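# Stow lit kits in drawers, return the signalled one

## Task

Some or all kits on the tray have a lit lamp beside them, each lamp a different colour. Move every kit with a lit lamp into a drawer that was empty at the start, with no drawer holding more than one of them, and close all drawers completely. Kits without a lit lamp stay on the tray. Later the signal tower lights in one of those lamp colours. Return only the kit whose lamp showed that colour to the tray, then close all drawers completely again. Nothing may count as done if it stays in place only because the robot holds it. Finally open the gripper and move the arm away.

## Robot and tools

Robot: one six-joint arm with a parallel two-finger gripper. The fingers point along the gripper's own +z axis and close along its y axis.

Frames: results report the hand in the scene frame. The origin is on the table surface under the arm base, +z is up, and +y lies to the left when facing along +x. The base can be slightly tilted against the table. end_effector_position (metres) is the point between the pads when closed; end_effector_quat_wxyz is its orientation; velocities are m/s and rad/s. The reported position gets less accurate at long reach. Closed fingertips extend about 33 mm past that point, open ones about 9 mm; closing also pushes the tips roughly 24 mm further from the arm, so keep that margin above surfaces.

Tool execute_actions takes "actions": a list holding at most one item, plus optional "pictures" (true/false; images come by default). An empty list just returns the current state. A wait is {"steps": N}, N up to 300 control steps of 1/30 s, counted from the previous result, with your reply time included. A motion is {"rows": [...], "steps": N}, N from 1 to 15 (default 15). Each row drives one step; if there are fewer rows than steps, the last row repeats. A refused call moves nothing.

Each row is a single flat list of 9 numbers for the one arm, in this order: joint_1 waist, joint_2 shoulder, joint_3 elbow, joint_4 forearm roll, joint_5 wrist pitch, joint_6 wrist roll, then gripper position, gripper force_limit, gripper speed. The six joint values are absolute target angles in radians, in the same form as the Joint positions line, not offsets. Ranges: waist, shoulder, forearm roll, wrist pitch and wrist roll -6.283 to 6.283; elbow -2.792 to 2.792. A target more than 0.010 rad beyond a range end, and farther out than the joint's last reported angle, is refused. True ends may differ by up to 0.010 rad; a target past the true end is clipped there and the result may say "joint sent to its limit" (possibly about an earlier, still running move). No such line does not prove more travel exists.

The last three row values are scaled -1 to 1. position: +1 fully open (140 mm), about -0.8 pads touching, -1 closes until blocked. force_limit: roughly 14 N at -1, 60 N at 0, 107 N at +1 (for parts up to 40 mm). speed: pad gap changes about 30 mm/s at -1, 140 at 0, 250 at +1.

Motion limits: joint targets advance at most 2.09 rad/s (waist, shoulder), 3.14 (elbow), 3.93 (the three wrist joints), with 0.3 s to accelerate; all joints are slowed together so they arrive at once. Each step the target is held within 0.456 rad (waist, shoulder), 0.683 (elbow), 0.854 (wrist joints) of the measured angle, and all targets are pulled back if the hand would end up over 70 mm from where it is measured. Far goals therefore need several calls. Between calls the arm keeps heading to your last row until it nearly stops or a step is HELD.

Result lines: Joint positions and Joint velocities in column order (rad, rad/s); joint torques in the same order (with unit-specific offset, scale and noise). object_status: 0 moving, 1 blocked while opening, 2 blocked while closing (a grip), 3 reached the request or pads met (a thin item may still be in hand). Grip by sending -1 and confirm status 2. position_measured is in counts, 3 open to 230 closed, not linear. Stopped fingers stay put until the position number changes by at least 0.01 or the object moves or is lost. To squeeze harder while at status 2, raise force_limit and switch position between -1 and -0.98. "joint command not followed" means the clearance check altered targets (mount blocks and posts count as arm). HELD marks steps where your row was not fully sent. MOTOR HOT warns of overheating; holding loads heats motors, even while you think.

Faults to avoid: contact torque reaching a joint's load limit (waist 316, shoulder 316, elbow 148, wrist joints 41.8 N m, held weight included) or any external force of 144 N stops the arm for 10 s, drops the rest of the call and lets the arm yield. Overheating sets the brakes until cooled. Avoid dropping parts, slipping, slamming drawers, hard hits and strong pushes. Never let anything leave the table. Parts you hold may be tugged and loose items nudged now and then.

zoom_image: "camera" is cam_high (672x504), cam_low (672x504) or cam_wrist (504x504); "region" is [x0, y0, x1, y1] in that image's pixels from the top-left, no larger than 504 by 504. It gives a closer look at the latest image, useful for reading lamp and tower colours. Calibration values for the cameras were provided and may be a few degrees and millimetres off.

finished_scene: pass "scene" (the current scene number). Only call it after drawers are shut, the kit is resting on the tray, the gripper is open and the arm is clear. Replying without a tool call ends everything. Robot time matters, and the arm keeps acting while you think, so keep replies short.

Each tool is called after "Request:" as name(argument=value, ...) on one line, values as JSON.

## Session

Request:
execute_actions(actions=[])

Scene clock: 0.00 s of 15600.00 s.
end_effector_position=(+0.4311, +0.4371, +0.1878) position_measured=3 object_status=3 end_effector_quat_wxyz=(-0.013, -0.296, +0.860, +0.416) end_effector_velocity=(+0.001, -0.000, -0.000) end_effector_angular_velocity=(+0.000, +0.000, -0.001)
Joint positions: [0.345 0.257 2.077 0.975 1.13  3.78 ]
Joint velocities: [-0.001  0.001 -0.     0.     0.    -0.001]
Joint torques (N m, as the joint torque sensors report them, + toward a larger angle): no reading
camera_calibration (this result's frames):
cam_wrist: T_world_to_cam=[[-0.586467, 0.396682, 0.706187, -0.0566029], [0.804215, 0.181406, 0.565977, -0.52277], [0.0964062, 0.899853, -0.425406, -0.168173], [0, 0, 0, 1]] pos_world=[0.403437, 0.268618, 0.264306]

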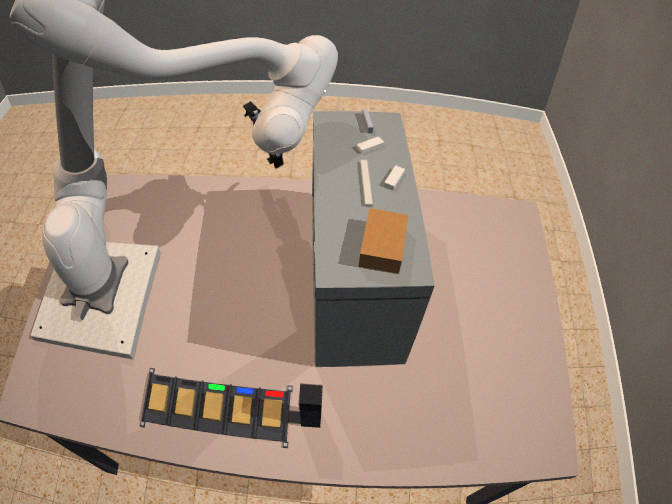

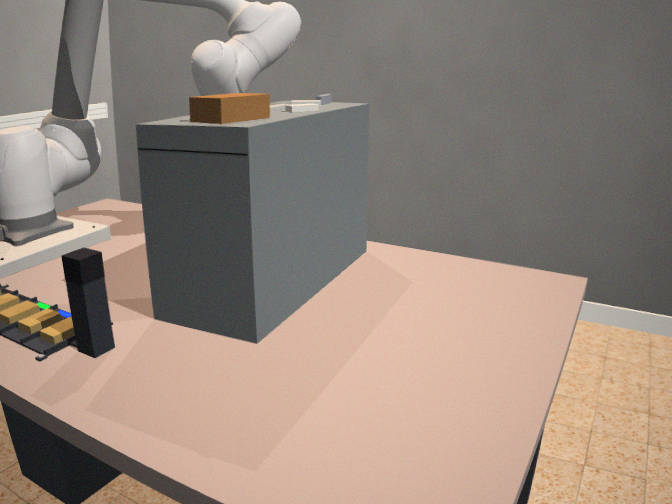

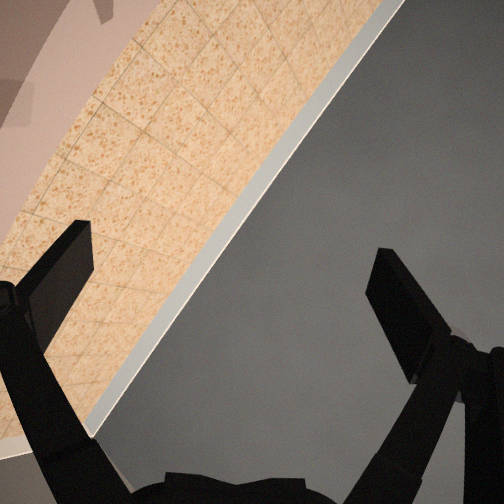

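Request:
execute_actions(actions=[{"rows":[[0.2,-0.3,2.4,-0.3,0.2,4.9,1,0,0]]}], pictures=false)

Request:
execute_actions(actions=[{"steps":35}])

Scene clock: 3.40 s of 15600.00 s.
end_effector_position=(+0.4850, +0.2344, +0.1644) position_measured=3 object_status=3 end_effector_quat_wxyz=(+0.145, -0.164, +0.966, +0.139) end_effector_velocity=(+0.150, -0.441, +0.103) end_effector_angular_velocity=(-0.838, -1.081, -0.696)
Joint positions: [ 0.27  -0.021  2.245  0.406  0.651  4.323]
Joint velocities: [-0.151 -0.6    0.333 -1.522 -0.967  1.236]
Joint torques (N m, as the joint torque sensors report them, + toward a larger angle): [ -2.41 -34.77 -33.54   3.7   -0.51   0.36]
Steps of this call (steps 1 to 87: nothing new was sent; steps 88 to 102: all 15 steps of this action). Readings (joint positions | what the end effector reports):
88: [0.345 0.257 2.077 0.975 1.130 3.780] | position_measured=3 object_status=3
89: [0.344 0.254 2.080 0.968 1.123 3.787] | position_measured=3 object_status=3
91: [0.335 0.224 2.101 0.912 1.067 3.842] | position_measured=3 object_status=3
95: [0.308 0.131 2.161 0.738 0.897 4.016] | position_measured=3 object_status=3
102: the state above

Scene clock: 4.57 s of 15600.00 s.
end_effector_position=(+0.5364, +0.1040, +0.2817) position_measured=3 object_status=3 end_effector_quat_wxyz=(+0.417, -0.110, +0.902, -0.007) end_effector_velocity=(+0.000, -0.000, -0.001) end_effector_angular_velocity=(-0.001, +0.001, +0.000)
Joint positions: [ 0.2 -0.3  2.4 -0.3  0.2  4.9]
Joint velocities: [-0.     0.001 -0.    -0.    -0.    -0.   ]
Joint torques (N m, as the joint torque sensors report them, + toward a larger angle): [ -0.81  -7.22 -36.97   3.74  -1.81   0.16]
Steps of this call (steps 1 to 30: the robot went on to your last target; steps 31 to 35: nothing new was sent). Readings (joint positions | what the end effector reports):
1: [0.265 -0.042 2.257 0.354 0.618 4.366] | position_measured=3 object_status=3
2: [0.259 -0.062 2.268 0.301 0.584 4.409] | position_measured=3 object_status=3
4: [0.249 -0.105 2.292 0.193 0.515 4.497] | position_measured=3 object_status=3
8: [0.226 -0.196 2.342 -0.036 0.369 4.684] | position_measured=3 object_status=3
35: the state above
The arm was judged still, so your last target was given up. Only a new action makes it travel on or press farther. Fingers that are still opening or closing keep moving.
camera_calibration (this result's frames):
cam_wrist: T_world_to_cam=[[-0.28357, 0.942118, -0.178891, 0.101117], [0.191862, 0.238516, 0.951997, -0.38646], [0.939562, 0.235636, -0.248393, -0.271699], [0, 0, 0, 1]] pos_world=[0.358099, 0.0609345, 0.31851]

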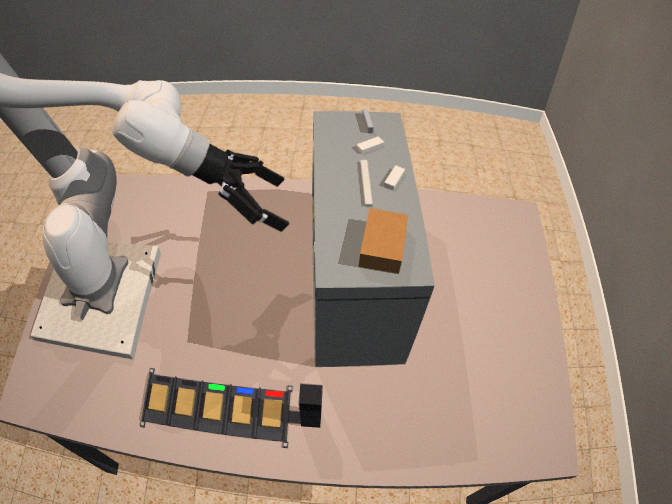

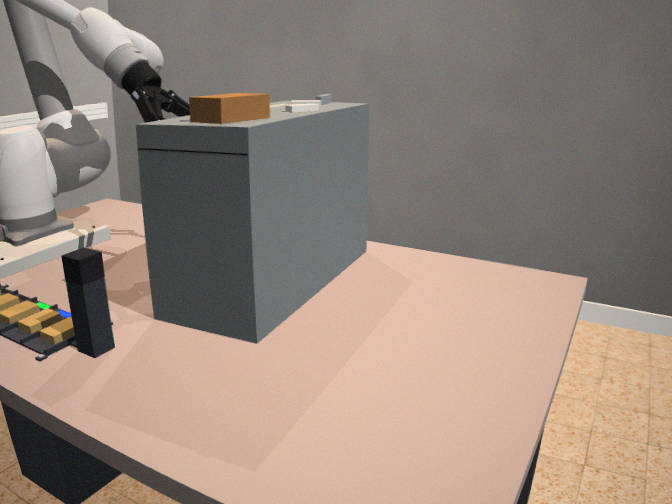

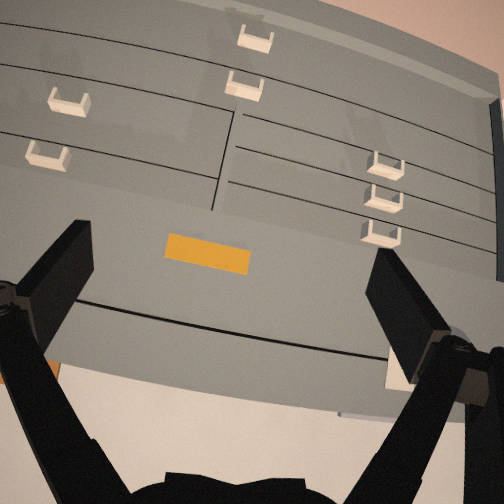

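Request:
execute_actions(actions=[{"rows":[[-0.055,-0.3224,2.4963,0,0.182,1.571,-0.3,0,0]]}], pictures=false)

Request:
execute_actions(actions=[{"steps":50}])

Scene clock: 17.23 s of 15600.00 s.
end_effector_position=(+0.5057, +0.0044, +0.2323) position_measured=104 object_status=0 end_effector_quat_wxyz=(+0.339, -0.418, +0.820, -0.192) end_effector_velocity=(-0.050, -0.117, -0.059) end_effector_angular_velocity=(-2.298, +0.167, +2.044)
Joint positions: [-0.018 -0.319  2.482 -0.043  0.185  3.754]
Joint velocities: [-0.277 -0.024  0.104  0.324 -0.021 -3.588]
Joint torques (N m, as the joint torque sensors report them, + toward a larger angle): [  3.59  -5.8  -37.08   3.59  -1.71   0.58]
Steps of this call (steps 1 to 90: nothing new was sent; then 9.17 s passed at rest; steps 91 to 105: all 15 steps of this action). Readings (joint positions | what the end effector reports):
91: [0.200 -0.300 2.400 -0.300 0.200 4.900] | position_measured=3 object_status=0
92: [0.198 -0.300 2.401 -0.298 0.200 4.893] | position_measured=6 object_status=0
94: [0.181 -0.302 2.407 -0.278 0.199 4.837] | position_measured=21 object_status=0
98: [0.102 -0.309 2.437 -0.184 0.193 4.553] | position_measured=51 object_status=0
105: the state above

Scene clock: 18.90 s of 15600.00 s.
end_effector_position=(+0.4988, -0.0108, +0.2246) position_measured=167 object_status=3 end_effector_quat_wxyz=(+0.009, +0.922, -0.042, +0.386) end_effector_velocity=(-0.000, +0.000, -0.001) end_effector_angular_velocity=(-0.000, +0.002, +0.001)
Joint positions: [-0.055 -0.322  2.496  0.     0.182  1.571]
Joint velocities: [ 0.001  0.001 -0.    -0.     0.002  0.   ]
Joint torques (N m, as the joint torque sensors report them, + toward a larger angle): [ -1.65  -4.68 -35.86   3.88  -1.85   0.05]
Steps of this call (steps 1 to 45: the robot went on to your last target; steps 46 to 50: nothing new was sent). Readings (joint positions | what the end effector reports):
1: [-0.027 -0.320 2.486 -0.033 0.184 3.632] | position_measured=112 object_status=0
2: [-0.033 -0.320 2.488 -0.026 0.184 3.510] | position_measured=119 object_status=0
4: [-0.042 -0.321 2.491 -0.015 0.183 3.267] | position_measured=135 object_status=0
8: [-0.050 -0.322 2.495 -0.006 0.182 2.781] | position_measured=164 object_status=0
50: the state above
The arm was judged still, so your last target was given up. Only a new action makes it travel on or press farther. Fingers that are still opening or closing keep moving.
camera_calibration (this result's frames):
cam_wrist: T_world_to_cam=[[-0.0176217, -0.996227, 0.0849829, -0.0245038], [-0.950624, -0.00964607, -0.310195, 0.553196], [0.309844, -0.086253, -0.946867, 0.243954], [0, 0, 0, 1]] pos_world=[0.449861, 0.00196664, 0.404673]

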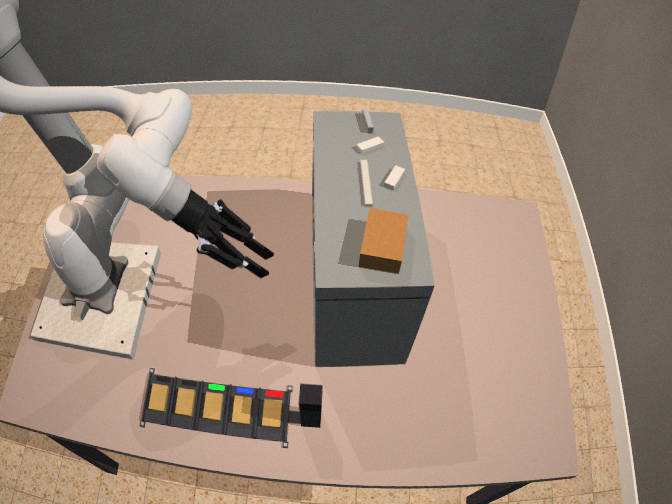

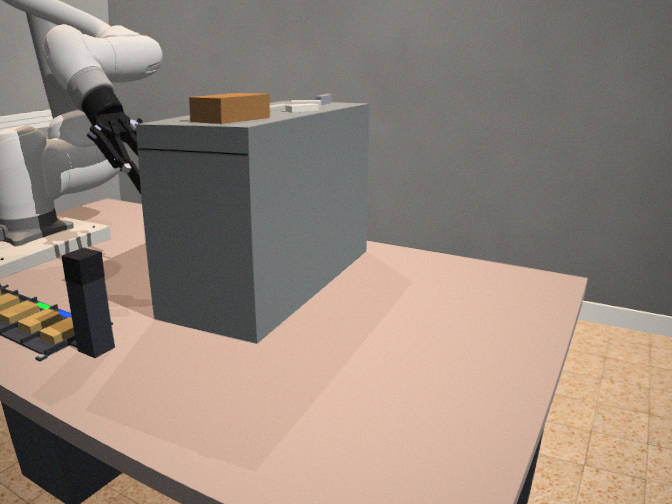

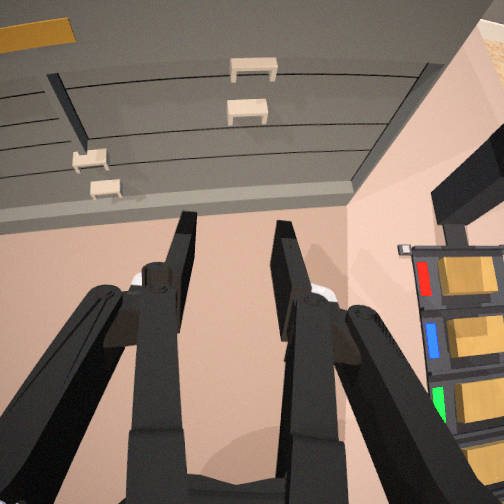

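Request:
execute_actions(actions=[{"rows":[[-0.048,-0.18,2.402,0,0.135,1.571,-0.2,0,0]],"steps":15}], pictures=false)

Request:
execute_actions(actions=[{"steps":8}])

Scene clock: 27.43 s of 15600.00 s.
end_effector_position=(+0.5680, -0.0127, +0.2250) position_measured=154 object_status=3 end_effector_quat_wxyz=(+0.008, +0.922, -0.039, +0.385) end_effector_velocity=(+0.001, -0.001, -0.000) end_effector_angular_velocity=(+0.000, -0.001, -0.002)
Joint positions: [-0.048 -0.18   2.402  0.     0.135  1.571]
Joint velocities: [-0.002  0.002 -0.001  0.    -0.002 -0.   ]
Joint torques (N m, as the joint torque sensors report them, + toward a larger angle): [ -1.68 -15.64 -34.25   3.67  -1.69   0.22]
Steps of this call (steps 1 to 90: nothing new was sent; then 5.03 s passed at rest; steps 91 to 105: all 15 steps of this action). Readings (joint positions | what the end effector reports):
91: [-0.055 -0.322 2.496 0.000 0.182 1.571] | position_measured=167 object_status=0
92: [-0.055 -0.319 2.494 0.000 0.181 1.571] | position_measured=164 object_status=0
94: [-0.054 -0.289 2.474 0.000 0.171 1.571] | position_measured=154 object_status=0
98: [-0.049 -0.192 2.410 0.000 0.139 1.571] | position_measured=154 object_status=0
105: the state above

Scene clock: 27.70 s of 15600.00 s.
end_effector_position=(+0.5680, -0.0127, +0.2250) position_measured=154 object_status=3 end_effector_quat_wxyz=(+0.008, +0.922, -0.039, +0.385) end_effector_velocity=(+0.000, -0.000, -0.000) end_effector_angular_velocity=(+0.000, +0.000, -0.001)
Joint positions: [-0.048 -0.18   2.402  0.     0.135  1.571]
Joint velocities: [-0.001  0.    -0.    -0.     0.     0.001]
Joint torques (N m, as the joint torque sensors report them, + toward a larger angle): [ -1.37 -17.37 -34.57   3.7   -1.76   0.06]
Steps of this call (steps 1 to 8: the robot went on to your last target). Readings (joint positions | what the end effector reports):
1: [-0.048 -0.180 2.402 0.000 0.135 1.571] | position_measured=154 object_status=3
2: [-0.048 -0.180 2.402 0.000 0.135 1.571] | position_measured=154 object_status=3
4: [-0.048 -0.180 2.402 0.000 0.135 1.571] | position_measured=154 object_status=3
8: the state above
camera_calibration (this result's frames):
cam_wrist: T_world_to_cam=[[-0.0105498, -0.996328, 0.084962, -0.0292274], [-0.95084, -0.0163035, -0.309254, 0.618948], [0.309504, -0.0840478, -0.947177, 0.223014], [0, 0, 0, 1]] pos_world=[0.519189, -0.000285209, 0.405129]

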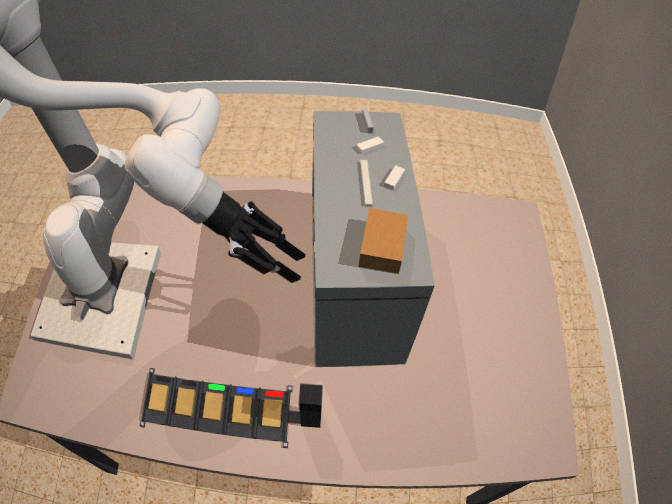

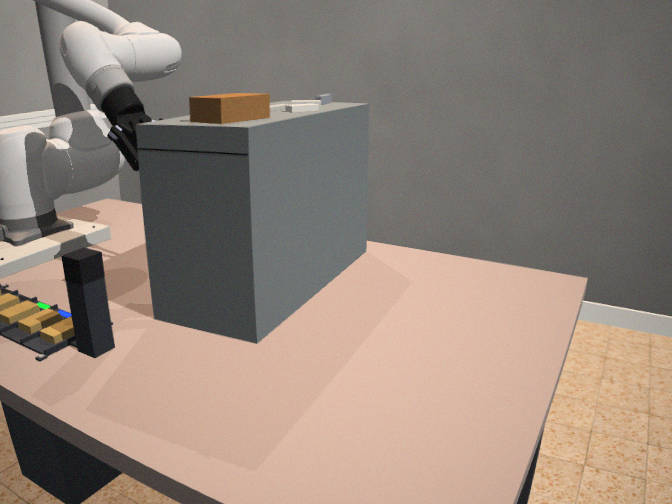

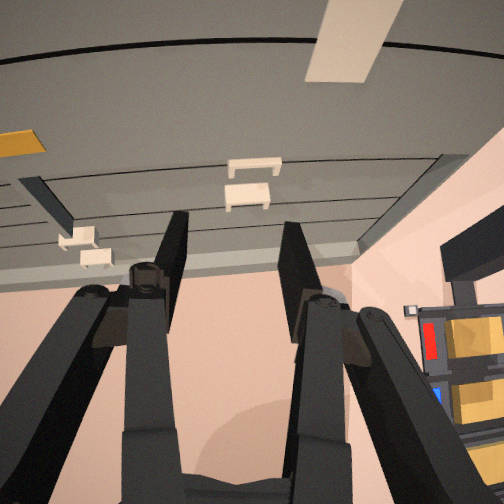

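Request:
execute_actions(actions=[{"rows":[[-0.056,-0.135,2.367,0,0.124,1.571,-0.2,0,-0.5]],"steps":15}])

Scene clock: 34.37 s of 15600.00 s.
end_effector_position=(+0.5922, -0.0193, +0.2252) position_measured=154 object_status=3 end_effector_quat_wxyz=(+0.009, +0.922, -0.043, +0.386) end_effector_velocity=(+0.000, -0.001, +0.000) end_effector_angular_velocity=(+0.001, -0.001, -0.002)
Joint positions: [-0.056 -0.135  2.367  0.     0.124  1.571]
Joint velocities: [-0.002 -0.001 -0.     0.     0.     0.001]
Joint torques (N m, as the joint torque sensors report them, + toward a larger angle): [ -1.43 -21.87 -34.4    3.79  -1.8    0.16]
Steps of this call (steps 1 to 15: the robot went on to your last target; steps 16 to 90: nothing new was sent; then 3.17 s passed at rest; steps 91 to 105: all 15 steps of this action). Readings (joint positions | what the end effector reports):
91: [-0.048 -0.180 2.402 0.000 0.135 1.571] | position_measured=154 object_status=3
92: [-0.048 -0.176 2.399 0.000 0.134 1.571] | position_measured=154 object_status=3
94: [-0.053 -0.151 2.379 0.000 0.128 1.571] | position_measured=154 object_status=3
98: [-0.056 -0.135 2.367 0.000 0.124 1.571] | position_measured=154 object_status=3
105: the state above
camera_calibration (this result's frames):
cam_wrist: T_world_to_cam=[[-0.0185658, -0.996211, 0.0849702, -0.0308478], [-0.950667, -0.00873173, -0.310092, 0.642151], [0.309659, -0.0865354, -0.946902, 0.215028], [0, 0, 0, 1]] pos_world=[0.543314, -0.00651626, 0.405357]

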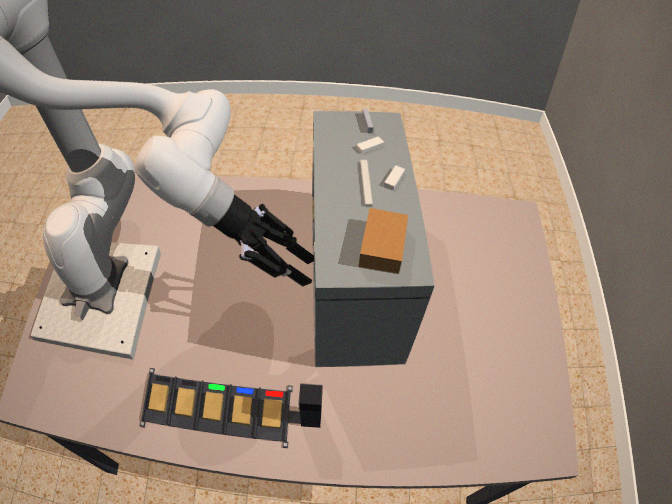

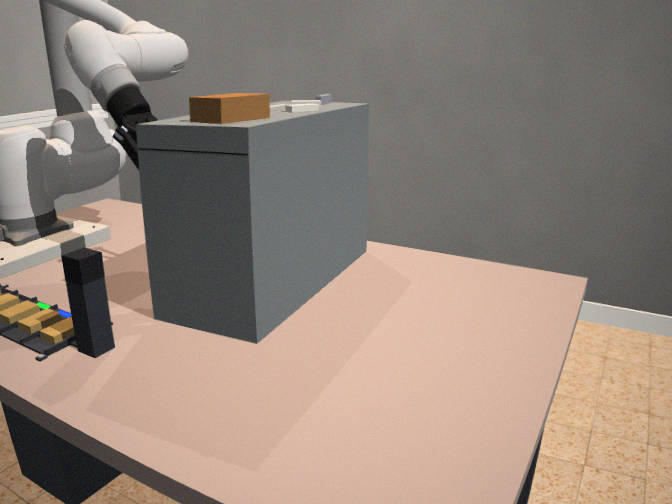

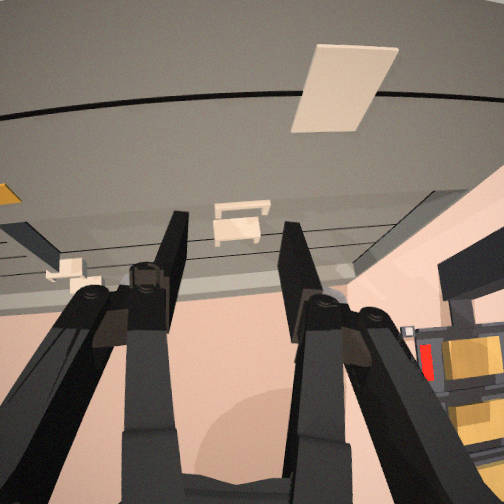

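Request:
execute_actions(actions=[{"rows":[[-0.061,-0.126,2.360,0,0.122,1.571,-0.2,0,-0.5],[-0.061,-0.126,2.360,0,0.122,1.571,-0.2,0,-0.5],[-0.061,-0.126,2.360,0,0.122,1.571,-0.2,0,-0.5],[-0.061,-0.126,2.360,0,0.122,1.571,-0.2,0,-0.5],[-0.061,-0.120,2.3555,0,0.121,1.571,-0.2,0,-0.5],[-0.061,-0.120,2.3555,0,0.121,1.571,-0.2,0,-0.5],[-0.061,-0.120,2.3555,0,0.121,1.571,-0.2,0,-0.5],[-0.061,-0.120,2.3555,0,0.121,1.571,-0.2,0,-0.5],[-0.061,-0.114,2.351,0,0.12,1.571,-0.2,0,-0.5]],"steps":15}])

Scene clock: 41.50 s of 15600.00 s.
end_effector_position=(+0.6030, -0.0233, +0.2244) position_measured=154 object_status=3 end_effector_quat_wxyz=(+0.010, +0.922, -0.045, +0.385) end_effector_velocity=(+0.001, +0.001, -0.001) end_effector_angular_velocity=(+0.001, +0.001, +0.000)
Joint positions: [-0.061 -0.114  2.351  0.     0.12   1.571]
Joint velocities: [ 0.001  0.002 -0.001  0.    -0.     0.001]
Joint torques (N m, as the joint torque sensors report them, + toward a larger angle): [ -2.46 -20.81 -36.75   3.53  -2.91   0.27]
Steps of this call (steps 1 to 15: the robot went on to your last target; steps 16 to 90: nothing new was sent; then 3.63 s passed at rest; steps 91 to 105: all 15 steps of this action). Readings (joint positions | what the end effector reports):
91: [-0.056 -0.135 2.367 0.000 0.124 1.571] | position_measured=154 object_status=3
92: [-0.057 -0.132 2.365 0.000 0.123 1.571] | position_measured=154 object_status=3
94: [-0.061 -0.127 2.361 0.000 0.122 1.571] | position_measured=154 object_status=3
98: [-0.061 -0.121 2.356 0.000 0.121 1.571] | position_measured=154 object_status=3
105: the state above
camera_calibration (this result's frames):
cam_wrist: T_world_to_cam=[[-0.023494, -0.996116, 0.0848639, -0.0315476], [-0.951039, -0.00389817, -0.309045, 0.652226], [0.308175, -0.0879697, -0.947254, 0.211517], [0, 0, 0, 1]] pos_world=[0.554367, -0.0102755, 0.404604]

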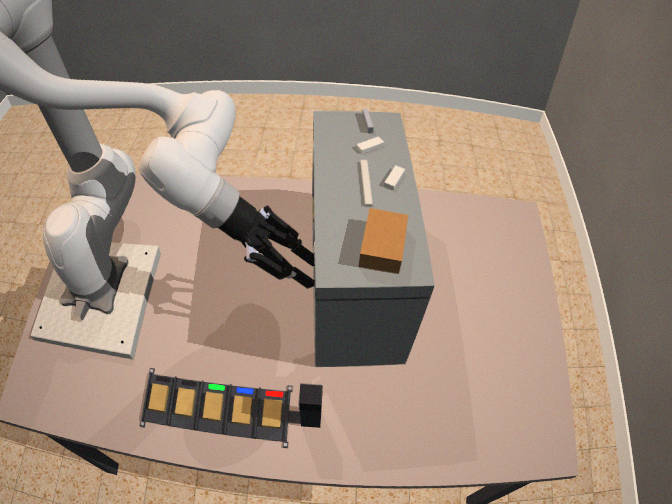

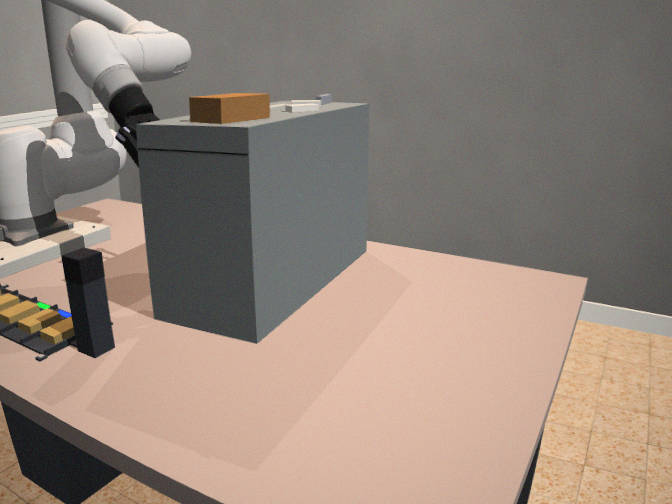

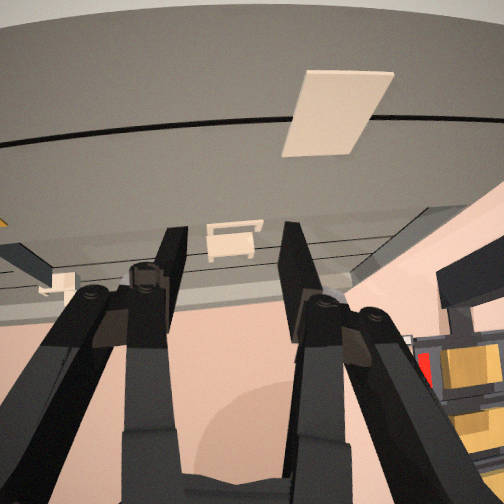

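Request:
execute_actions(actions=[{"rows":[[-0.061,-0.117,2.353,0,0.1205,1.571,-1,-1,-0.5]],"steps":15}], pictures=false)

Request:
execute_actions(actions=[{"rows":[[-0.061,-0.117,2.353,0,0.1205,1.571,-0.97,0.3,-0.5]],"steps":10}])

Scene clock: 45.20 s of 15600.00 s.
end_effector_position=(+0.6017, -0.0232, +0.2248) position_measured=186 object_status=2 end_effector_quat_wxyz=(+0.010, +0.922, -0.045, +0.385) end_effector_velocity=(-0.000, -0.000, -0.000) end_effector_angular_velocity=(+0.000, +0.001, -0.000)
Joint positions: [-0.061 -0.117  2.353  0.     0.12   1.571]
Joint velocities: [ 0.     0.001  0.    -0.001  0.     0.001]
Joint torques (N m, as the joint torque sensors report them, + toward a larger angle): [-19.45 -18.74 -32.54   2.63  -1.17   0.44]
Steps of this call (steps 1 to 15: the robot went on to your last target; steps 16 to 90: nothing new was sent; then 0.20 s passed at rest; steps 91 to 105: all 15 steps of this action). Readings (joint positions | what the end effector reports):
91: [-0.061 -0.114 2.351 0.000 0.120 1.571] | position_measured=154 object_status=0
92: [-0.061 -0.115 2.352 0.000 0.120 1.571] | position_measured=156 object_status=0
94: [-0.061 -0.117 2.353 0.000 0.120 1.571] | position_measured=165 object_status=0
98: [-0.061 -0.117 2.353 0.000 0.120 1.571] | position_measured=183 object_status=0
105: the state above

Scene clock: 45.53 s of 15600.00 s.
end_effector_position=(+0.6017, -0.0231, +0.2248) position_measured=194 object_status=2 end_effector_quat_wxyz=(+0.010, +0.922, -0.045, +0.385) end_effector_velocity=(-0.000, -0.000, -0.001) end_effector_angular_velocity=(-0.000, +0.002, +0.000)
Joint positions: [-0.061 -0.117  2.353  0.     0.12   1.571]
Joint velocities: [-0.     0.001 -0.    -0.001  0.001  0.   ]
Joint torques (N m, as the joint torque sensors report them, + toward a larger angle): [-35.   -14.14 -30.71   1.8   -0.71   0.72]
Steps of this call (steps 1 to 10: all 10 steps of this action). Readings (joint positions | what the end effector reports):
1: [-0.061 -0.117 2.353 0.000 0.120 1.571] | position_measured=186 object_status=0
2: [-0.061 -0.117 2.353 0.000 0.120 1.571] | position_measured=194 object_status=0
4: [-0.061 -0.117 2.353 0.000 0.120 1.571] | position_measured=194 object_status=0
8: [-0.061 -0.117 2.353 0.000 0.120 1.571] | position_measured=194 object_status=2
10: the state above
camera_calibration (this result's frames):
cam_wrist: T_world_to_cam=[[-0.0233463, -0.996114, 0.084927, -0.0314875], [-0.950847, -0.00411364, -0.309635, 0.651111], [0.308781, -0.0879814, -0.947055, 0.211918], [0, 0, 0, 1]] pos_world=[0.552935, -0.0100419, 0.404979]

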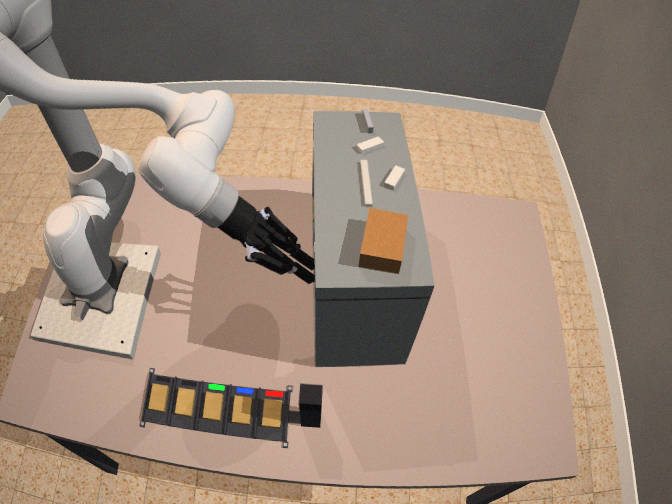

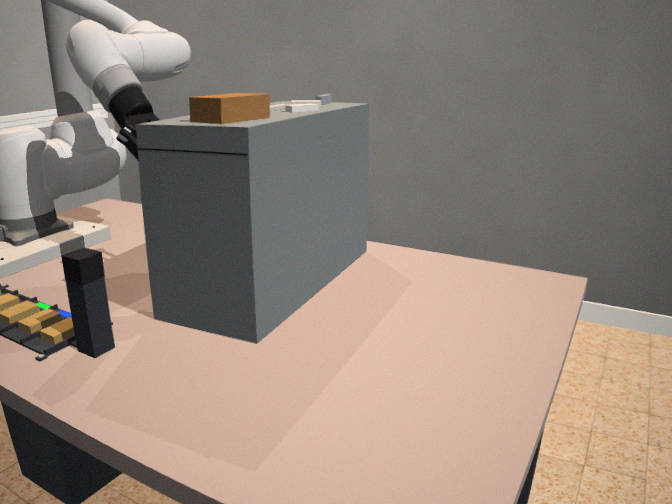

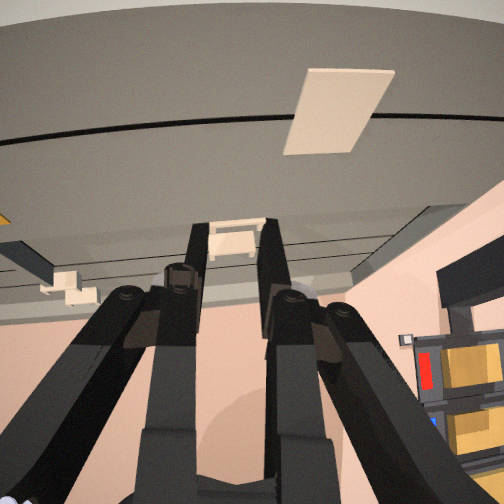

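Request:
execute_actions(actions=[{"rows":[[-0.058,-0.117,2.353,0,0.1205,1.571,-0.97,0.3,-0.5],[-0.058,-0.117,2.353,0,0.1205,1.571,-0.97,0.3,-0.5],[-0.058,-0.117,2.353,0,0.1205,1.571,-0.97,0.3,-0.5],[-0.059,-0.13,2.363,0,0.123,1.571,-0.97,0.3,-0.5],[-0.060,-0.145,2.374,0,0.127,1.571,-0.97,0.3,-0.5],[-0.061,-0.16,2.386,0,0.130,1.571,-0.97,0.3,-0.5],[-0.062,-0.175,2.398,0,0.134,1.571,-0.97,0.3,-0.5],[-0.064,-0.19,2.409,0,0.137,1.571,-0.97,0.3,-0.5],[-0.066,-0.205,2.42,0,0.141,1.571,-0.97,0.3,-0.5],[-0.068,-0.2178,2.43,0,0.144,1.571,-0.97,0.3,-0.5]],"steps":15}], pictures=false)

Scene clock: 51.93 s of 15600.00 s.
end_effector_position=(+0.5487, -0.0224, +0.2248) position_measured=195 object_status=2 end_effector_quat_wxyz=(+0.012, +0.921, -0.048, +0.386) end_effector_velocity=(-0.004, +0.001, -0.001) end_effector_angular_velocity=(+0.001, +0.003, +0.000)
Joint positions: [-0.068 -0.217  2.429 -0.     0.144  1.571]
Joint velocities: [ 0.    -0.006  0.004  0.     0.005  0.001]
Joint torques (N m, as the joint torque sensors report them, + toward a larger angle): [ 77.54 -13.93 -20.45   9.64   4.99  -1.14]
Steps of this call (steps 1 to 15: the robot went on to your last target; steps 16 to 90: nothing new was sent; then 2.90 s passed at rest; steps 91 to 105: all 15 steps of this action). Readings (joint positions | what the end effector reports):
91: [-0.061 -0.117 2.353 0.000 0.120 1.571] | position_measured=194 object_status=2
92: [-0.060 -0.117 2.353 0.000 0.120 1.571] | position_measured=194 object_status=2
94: [-0.059 -0.117 2.353 -0.000 0.120 1.571] | position_measured=194 object_status=2
98: [-0.061 -0.152 2.380 -0.000 0.128 1.571] | position_measured=195 object_status=2
105: the state above

Request:
execute_actions(actions=[{"rows":[[-0.070,-0.2178,2.43,0,0.144,1.571,-0.97,0.3,-0.5]],"steps":6}], pictures=false)

Scene clock: 62.53 s of 15600.00 s.
end_effector_position=(+0.5487, -0.0251, +0.2252) position_measured=195 object_status=2 end_effector_quat_wxyz=(+0.013, +0.921, -0.051, +0.386) end_effector_velocity=(+0.000, +0.000, -0.000) end_effector_angular_velocity=(+0.000, -0.001, -0.000)
Joint positions: [-0.073 -0.218  2.429 -0.     0.144  1.571]
Joint velocities: [ 0.     0.     0.     0.    -0.002  0.   ]
Joint torques (N m, as the joint torque sensors report them, + toward a larger angle): [ 20.37 -15.53 -32.57   5.57  -0.4    0.14]
FORCE FAULT: contact force on the arm reached its limit, and the arm stopped for 10 seconds. The contact can be on any part of the arm, not only on its tool. The arm's remaining commands of this call were not run. The arm holds still and accepts commands again. Move the arm away from the contact; if what it grips holds it there, let go first. Pushing or pulling that hard again can fault the arm again.
The stop began at step 18 of this call (marked STOPPED below). From that step on the arm followed nothing that you had sent. 6 steps, steps kept back included, did not run and will not run. Nothing is kept back now, and the robot has no last target.
Steps of this call (steps 1 to 15: the robot went on to your last target; steps 16 to 17: nothing new was sent; steps 18 to 318: the stop). Readings (joint positions | what the end effector reports):
1: [-0.068 -0.218 2.430 -0.000 0.144 1.571] | position_measured=195 object_status=2
2: [-0.068 -0.218 2.430 -0.000 0.144 1.571] | position_measured=195 object_status=2
4: [-0.068 -0.218 2.430 -0.000 0.144 1.571] | position_measured=195 object_status=2
8: [-0.068 -0.218 2.430 -0.000 0.144 1.571] | position_measured=195 object_status=2
18: [-0.069 -0.218 2.429 -0.000 0.144 1.571] | position_measured=195 object_status=2 STOPPED
318: the state above

Request:
execute_actions(actions=[{"rows":[[-0.0745,-0.2178,2.43,0,0.144,1.571,-0.97,0.3,-0.5],[-0.0745,-0.2178,2.43,0,0.144,1.571,-0.97,0.3,-0.5],[-0.0745,-0.2178,2.43,0,0.144,1.571,-0.97,0.3,-0.5],[-0.076,-0.228,2.437,0,0.148,1.571,-0.97,0.3,-0.5],[-0.078,-0.239,2.444,0,0.152,1.571,-0.97,0.3,-0.5],[-0.0795,-0.249,2.450,0,0.155,1.571,-0.97,0.3,-0.5],[-0.081,-0.260,2.457,0,0.159,1.571,-0.97,0.3,-0.5],[-0.083,-0.270,2.464,0,0.163,1.571,-0.97,0.3,-0.5]],"steps":12}], pictures=false)

Scene clock: 69.50 s of 15600.00 s.
end_effector_position=(+0.5229, -0.0275, +0.2247) position_measured=195 object_status=2 end_effector_quat_wxyz=(+0.014, +0.921, -0.055, +0.385) end_effector_velocity=(-0.007, -0.001, -0.000) end_effector_angular_velocity=(-0.000, +0.002, -0.003)
Joint positions: [-0.083 -0.269  2.464 -0.     0.163  1.571]
Joint velocities: [-0.003 -0.015  0.009 -0.     0.008 -0.   ]
Joint torques (N m, as the joint torque sensors report them, + toward a larger angle): [ 14.1    2.68 -25.98   5.95   3.02   0.19]
Steps of this call (steps 1 to 90: nothing new was sent; then 3.57 s passed at rest; steps 91 to 102: all 12 steps of this action). Readings (joint positions | what the end effector reports):
91: [-0.073 -0.218 2.429 -0.000 0.144 1.571] | position_measured=195 object_status=2
92: [-0.074 -0.218 2.429 -0.000 0.144 1.571] | position_measured=195 object_status=2
94: [-0.074 -0.218 2.430 -0.000 0.144 1.571] | position_measured=195 object_status=2
98: [-0.079 -0.245 2.448 -0.000 0.154 1.571] | position_measured=195 object_status=2
102: the state above

Request:
execute_actions(actions=[{"rows":[[-0.0855,-0.280,2.470,0,0.167,1.571,-0.97,0.3,-0.5],[-0.0875,-0.291,2.477,0,0.171,1.571,-0.97,0.3,-0.5],[-0.0895,-0.301,2.483,0,0.174,1.571,-0.97,0.3,-0.5],[-0.0915,-0.312,2.490,0,0.178,1.571,-0.97,0.3,-0.5],[-0.0935,-0.3224,2.4963,0,0.182,1.571,-0.97,0.3,-0.5],[-0.0955,-0.334,2.5023,0,0.188,1.571,-0.97,0.3,-0.5],[-0.0975,-0.346,2.5083,0,0.194,1.571,-0.97,0.3,-0.5],[-0.0995,-0.358,2.5143,0,0.199,1.571,-0.97,0.3,-0.5],[-0.1015,-0.370,2.5203,0,0.205,1.571,-0.97,0.3,-0.5],[-0.1035,-0.381,2.526,0,0.211,1.571,-0.97,0.3,-0.5]],"steps":13}], pictures=false)

Scene clock: 74.63 s of 15600.00 s.
end_effector_position=(+0.4739, -0.0316, +0.2249) position_measured=195 object_status=2 end_effector_quat_wxyz=(+0.018, +0.920, -0.064, +0.385) end_effector_velocity=(-0.044, -0.003, +0.001) end_effector_angular_velocity=(+0.000, -0.002, -0.019)
Joint positions: [-0.103 -0.379  2.525  0.     0.21   1.571]
Joint velocities: [-0.018 -0.106  0.052  0.001  0.051 -0.   ]
Joint torques (N m, as the joint torque sensors report them, + toward a larger angle): [  9.64  20.22 -33.08   6.92   1.32   0.18]
Steps of this call (steps 1 to 15: the robot went on to your last target; steps 16 to 90: nothing new was sent; then 1.70 s passed at rest; steps 91 to 103: all 13 steps of this action). Readings (joint positions | what the end effector reports):
91: [-0.083 -0.270 2.464 0.000 0.163 1.571] | position_measured=195 object_status=2
92: [-0.084 -0.273 2.466 0.000 0.164 1.571] | position_measured=195 object_status=2
94: [-0.087 -0.288 2.475 0.000 0.170 1.571] | position_measured=195 object_status=2
98: [-0.094 -0.328 2.499 0.000 0.185 1.571] | position_measured=195 object_status=2
103: the state above

Request:
execute_actions(actions=[{"rows":[[-0.106,-0.393,2.532,0,0.217,1.571,-0.97,0.3,-0.5],[-0.108,-0.405,2.538,0,0.223,1.571,-0.97,0.3,-0.5],[-0.110,-0.417,2.544,0,0.229,1.571,-0.97,0.3,-0.5],[-0.112,-0.428,2.550,0,0.234,1.571,-0.97,0.3,-0.5],[-0.1145,-0.44,2.556,0,0.24,1.571,-0.97,0.3,-0.5]],"steps":10}], pictures=false)

Request:
execute_actions(actions=[{"rows":[[-0.1145,-0.44,2.556,0,0.24,1.571,-0.1,0,0]],"steps":15}])

Scene clock: 78.80 s of 15600.00 s.
end_effector_position=(+0.4482, -0.0333, +0.2241) position_measured=195 object_status=2 end_effector_quat_wxyz=(+0.020, +0.920, -0.070, +0.385) end_effector_velocity=(-0.003, -0.001, -0.001) end_effector_angular_velocity=(+0.001, +0.004, -0.003)
Joint positions: [-0.114 -0.44   2.556 -0.     0.24   1.571]
Joint velocities: [-0.003 -0.005  0.003  0.     0.006 -0.   ]
Joint torques (N m, as the joint torque sensors report them, + toward a larger angle): [ 20.74  16.47 -14.83   7.91   7.31   0.13]
Steps of this call (steps 1 to 15: the robot went on to your last target; steps 16 to 90: nothing new was sent; then 0.83 s passed at rest; steps 91 to 100: all 10 steps of this action). Readings (joint positions | what the end effector reports):
91: [-0.104 -0.381 2.526 -0.000 0.211 1.571] | position_measured=195 object_status=2
92: [-0.104 -0.384 2.527 -0.000 0.212 1.571] | position_measured=195 object_status=2
94: [-0.107 -0.401 2.536 -0.000 0.221 1.571] | position_measured=195 object_status=2
98: [-0.114 -0.438 2.555 -0.000 0.238 1.571] | position_measured=195 object_status=2
100: the state above

Scene clock: 79.30 s of 15600.00 s.
end_effector_position=(+0.4479, -0.0333, +0.2239) position_measured=141 object_status=3 end_effector_quat_wxyz=(+0.020, +0.920, -0.070, +0.385) end_effector_velocity=(+0.000, -0.000, +0.000) end_effector_angular_velocity=(+0.001, -0.001, -0.001)
Joint positions: [-0.114 -0.44   2.556 -0.     0.24   1.571]
Joint velocities: [-0.001 -0.    -0.     0.001  0.     0.   ]
Joint torques (N m, as the joint torque sensors report them, + toward a larger angle): [ -1.76   3.86 -38.55   4.01  -2.41   0.22]
Steps of this call (steps 1 to 15: all 15 steps of this action). Readings (joint positions | what the end effector reports):
1: [-0.114 -0.440 2.556 -0.000 0.240 1.571] | position_measured=195 object_status=0
2: [-0.114 -0.440 2.556 -0.000 0.240 1.571] | position_measured=195 object_status=0
4: [-0.114 -0.440 2.557 -0.000 0.241 1.571] | position_measured=177 object_status=0
8: [-0.114 -0.440 2.556 -0.000 0.240 1.571] | position_measured=147 object_status=0
15: the state above
camera_calibration (this result's frames):
cam_wrist: T_world_to_cam=[[-0.0766609, -0.993459, 0.0846351, -0.021158], [-0.949834, 0.0469523, -0.30921, 0.50565], [0.303213, -0.104094, -0.94722, 0.259574], [0, 0, 0, 1]] pos_world=[0.399955, -0.017741, 0.404016]

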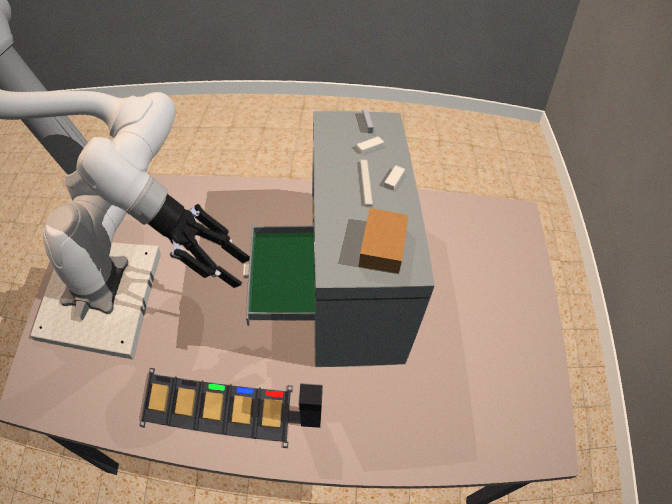

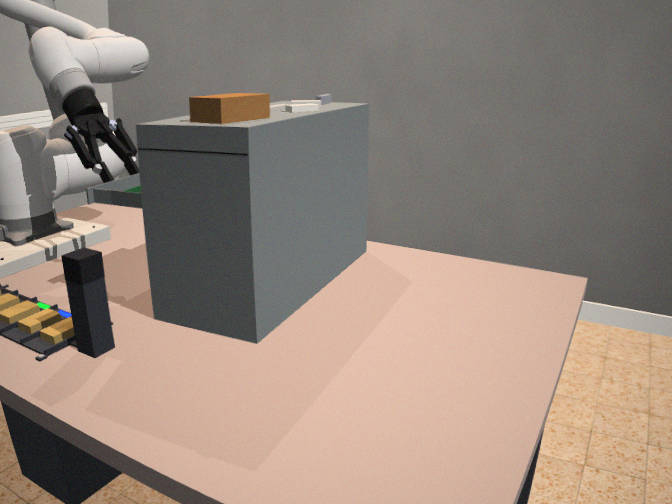

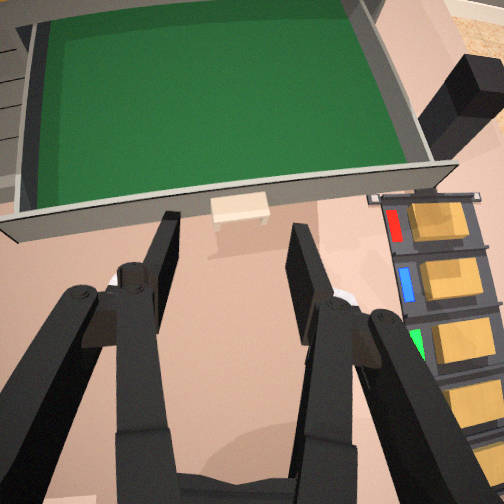

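Request:
execute_actions(actions=[{"rows":[[-0.2,-0.6,2.5,0,0.5,1.8,-0.1,0,0]],"steps":15}], pictures=false)

Request:
execute_actions(actions=[{"rows":[[-0.683,-0.1,2.1,0,1.14,2.49,-0.27,0,0]],"steps":15}], pictures=false)

Request:
execute_actions(actions=[{"steps":12}], pictures=false)

Request:
execute_actions(actions=[{"rows":[[-0.683,0.170,2.11,0,0.857,2.49,-0.27,0,0]],"steps":15}], pictures=false)

Request:
execute_actions(actions=[{"steps":10}])

Scene clock: 88.23 s of 15600.00 s.
end_effector_position=(+0.3989, -0.0619, +0.2727) position_measured=141 object_status=3 end_effector_quat_wxyz=(-0.008, +0.906, -0.215, +0.364) end_effector_velocity=(-0.000, +0.000, +0.001) end_effector_angular_velocity=(-0.001, -0.001, +0.001)
Joint positions: [-0.2 -0.6  2.5  0.   0.5  1.8]
Joint velocities: [ 0.    -0.002 -0.    -0.     0.001 -0.001]
Joint torques (N m, as the joint torque sensors report them, + toward a larger angle): [ -0.8   17.17 -40.16   4.18  -1.59   0.11]
Steps of this call (steps 1 to 15: the robot went on to your last target; steps 16 to 90: nothing new was sent; then 5.43 s passed at rest; steps 91 to 105: all 15 steps of this action). Readings (joint positions | what the end effector reports):
91: [-0.115 -0.440 2.556 0.000 0.240 1.571] | position_measured=141 object_status=3
92: [-0.117 -0.444 2.555 0.000 0.246 1.576] | position_measured=141 object_status=3
94: [-0.132 -0.473 2.544 0.000 0.295 1.619] | position_measured=141 object_status=3
98: [-0.189 -0.581 2.507 0.000 0.467 1.771] | position_measured=141 object_status=3
105: the state above

Scene clock: 88.73 s of 15600.00 s.
end_effector_position=(+0.3781, -0.2254, +0.2423) position_measured=163 object_status=3 end_effector_quat_wxyz=(-0.015, +0.769, -0.635, +0.079) end_effector_velocity=(-0.140, -0.389, -0.066) end_effector_angular_velocity=(+0.986, +1.060, -2.161)
Joint positions: [-0.578 -0.209  2.186  0.     1.003  2.342]
Joint velocities: [-0.914  0.956 -0.748  0.     1.189  1.287]
Joint torques (N m, as the joint torque sensors report them, + toward a larger angle): [ -0.44 -16.14 -35.93   3.75  -0.43   0.12]
Steps of this call (steps 1 to 15: all 15 steps of this action). Readings (joint positions | what the end effector reports):
1: [-0.200 -0.600 2.500 0.000 0.500 1.800] | position_measured=141 object_status=0
2: [-0.204 -0.596 2.497 0.000 0.506 1.806] | position_measured=144 object_status=0
4: [-0.233 -0.567 2.471 0.000 0.547 1.851] | position_measured=159 object_status=0
8: [-0.359 -0.438 2.365 0.000 0.716 2.033] | position_measured=163 object_status=0
15: the state above

Scene clock: 89.13 s of 15600.00 s.
end_effector_position=(+0.3591, -0.2692, +0.2355) position_measured=163 object_status=3 end_effector_quat_wxyz=(-0.008, +0.685, -0.728, -0.002) end_effector_velocity=(-0.000, -0.001, -0.001) end_effector_angular_velocity=(+0.001, +0.001, -0.002)
Joint positions: [-0.683 -0.1    2.1    0.     1.14   2.49 ]
Joint velocities: [-0.002  0.002 -0.001  0.     0.     0.   ]
Joint torques (N m, as the joint torque sensors report them, + toward a larger angle): [ -0.88 -27.25 -37.2    4.19   0.05   0.18]
Steps of this call (steps 1 to 12: the robot went on to your last target). Readings (joint positions | what the end effector reports):
1: [-0.608 -0.178 2.161 0.000 1.042 2.384] | position_measured=163 object_status=3
2: [-0.635 -0.150 2.139 0.000 1.077 2.422] | position_measured=163 object_status=3
4: [-0.672 -0.111 2.109 0.000 1.125 2.474] | position_measured=163 object_status=3
8: [-0.683 -0.101 2.100 0.000 1.140 2.490] | position_measured=163 object_status=3
12: the state above

Scene clock: 89.63 s of 15600.00 s.
end_effector_position=(+0.4232, -0.3217, +0.0982) position_measured=163 object_status=3 end_effector_quat_wxyz=(-0.008, +0.685, -0.728, -0.001) end_effector_velocity=(+0.008, -0.006, -0.015) end_effector_angular_velocity=(-0.006, -0.007, +0.001)
Joint positions: [-0.683  0.169  2.11   0.     0.858  2.49 ]
Joint velocities: [ 0.001  0.029 -0.    -0.    -0.038  0.   ]
Joint torques (N m, as the joint torque sensors report them, + toward a larger angle): [  5.65 -79.97 -37.19   3.91   0.47   0.2 ]
Steps of this call (steps 1 to 15: all 15 steps of this action). Readings (joint positions | what the end effector reports):
1: [-0.683 -0.100 2.100 0.000 1.140 2.490] | position_measured=163 object_status=3
2: [-0.683 -0.096 2.100 0.000 1.136 2.490] | position_measured=163 object_status=3
4: [-0.683 -0.067 2.101 0.000 1.103 2.490] | position_measured=163 object_status=3
8: [-0.683 0.041 2.105 0.000 0.991 2.490] | position_measured=163 object_status=3
15: the state above

Scene clock: 89.97 s of 15600.00 s.
end_effector_position=(+0.4234, -0.3219, +0.0979) position_measured=163 object_status=3 end_effector_quat_wxyz=(-0.008, +0.685, -0.728, -0.001) end_effector_velocity=(+0.000, -0.000, +0.000) end_effector_angular_velocity=(-0.000, -0.001, +0.001)
Joint positions: [-0.683  0.17   2.11   0.     0.857  2.49 ]
Joint velocities: [ 0.001 -0.    -0.     0.    -0.    -0.   ]
Joint torques (N m, as the joint torque sensors report them, + toward a larger angle): [ -0.1  -49.15 -30.61   3.45   0.07   0.08]
Steps of this call (steps 1 to 10: the robot went on to your last target). Readings (joint positions | what the end effector reports):
1: [-0.683 0.169 2.110 0.000 0.857 2.490] | position_measured=163 object_status=3
2: [-0.683 0.170 2.110 0.000 0.857 2.490] | position_measured=163 object_status=3
4: [-0.683 0.170 2.110 0.000 0.857 2.490] | position_measured=163 object_status=3
8: [-0.683 0.170 2.110 0.000 0.857 2.490] | position_measured=163 object_status=3
10: the state above
camera_calibration (this result's frames):
cam_wrist: T_world_to_cam=[[-0.998269, -0.0577581, 0.011087, 0.399563], [-0.0459064, 0.883071, 0.466989, 0.267509], [-0.036763, 0.465672, -0.884194, 0.438823], [0, 0, 0, 1]] pos_world=[0.427284, -0.417499, 0.258651]

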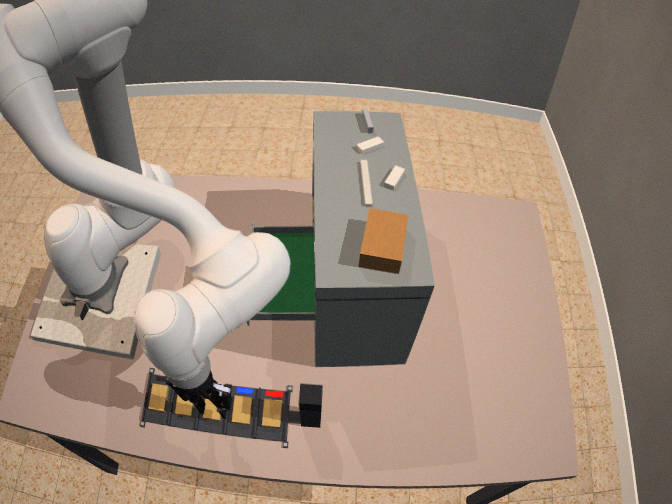

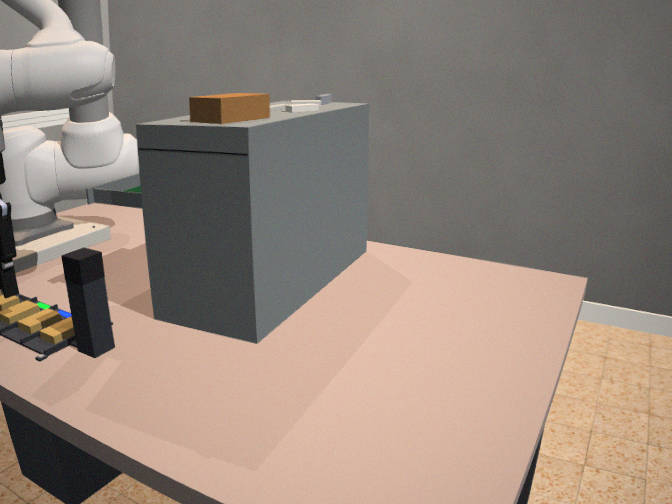

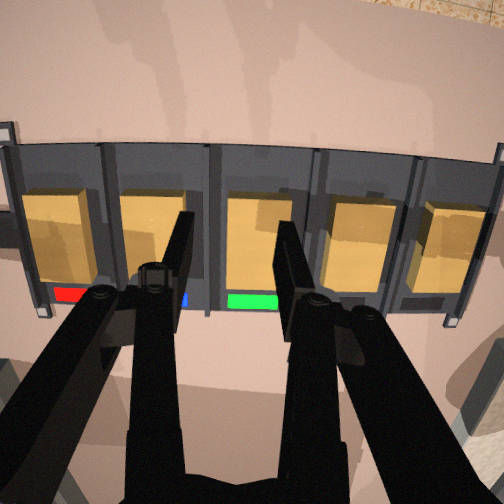

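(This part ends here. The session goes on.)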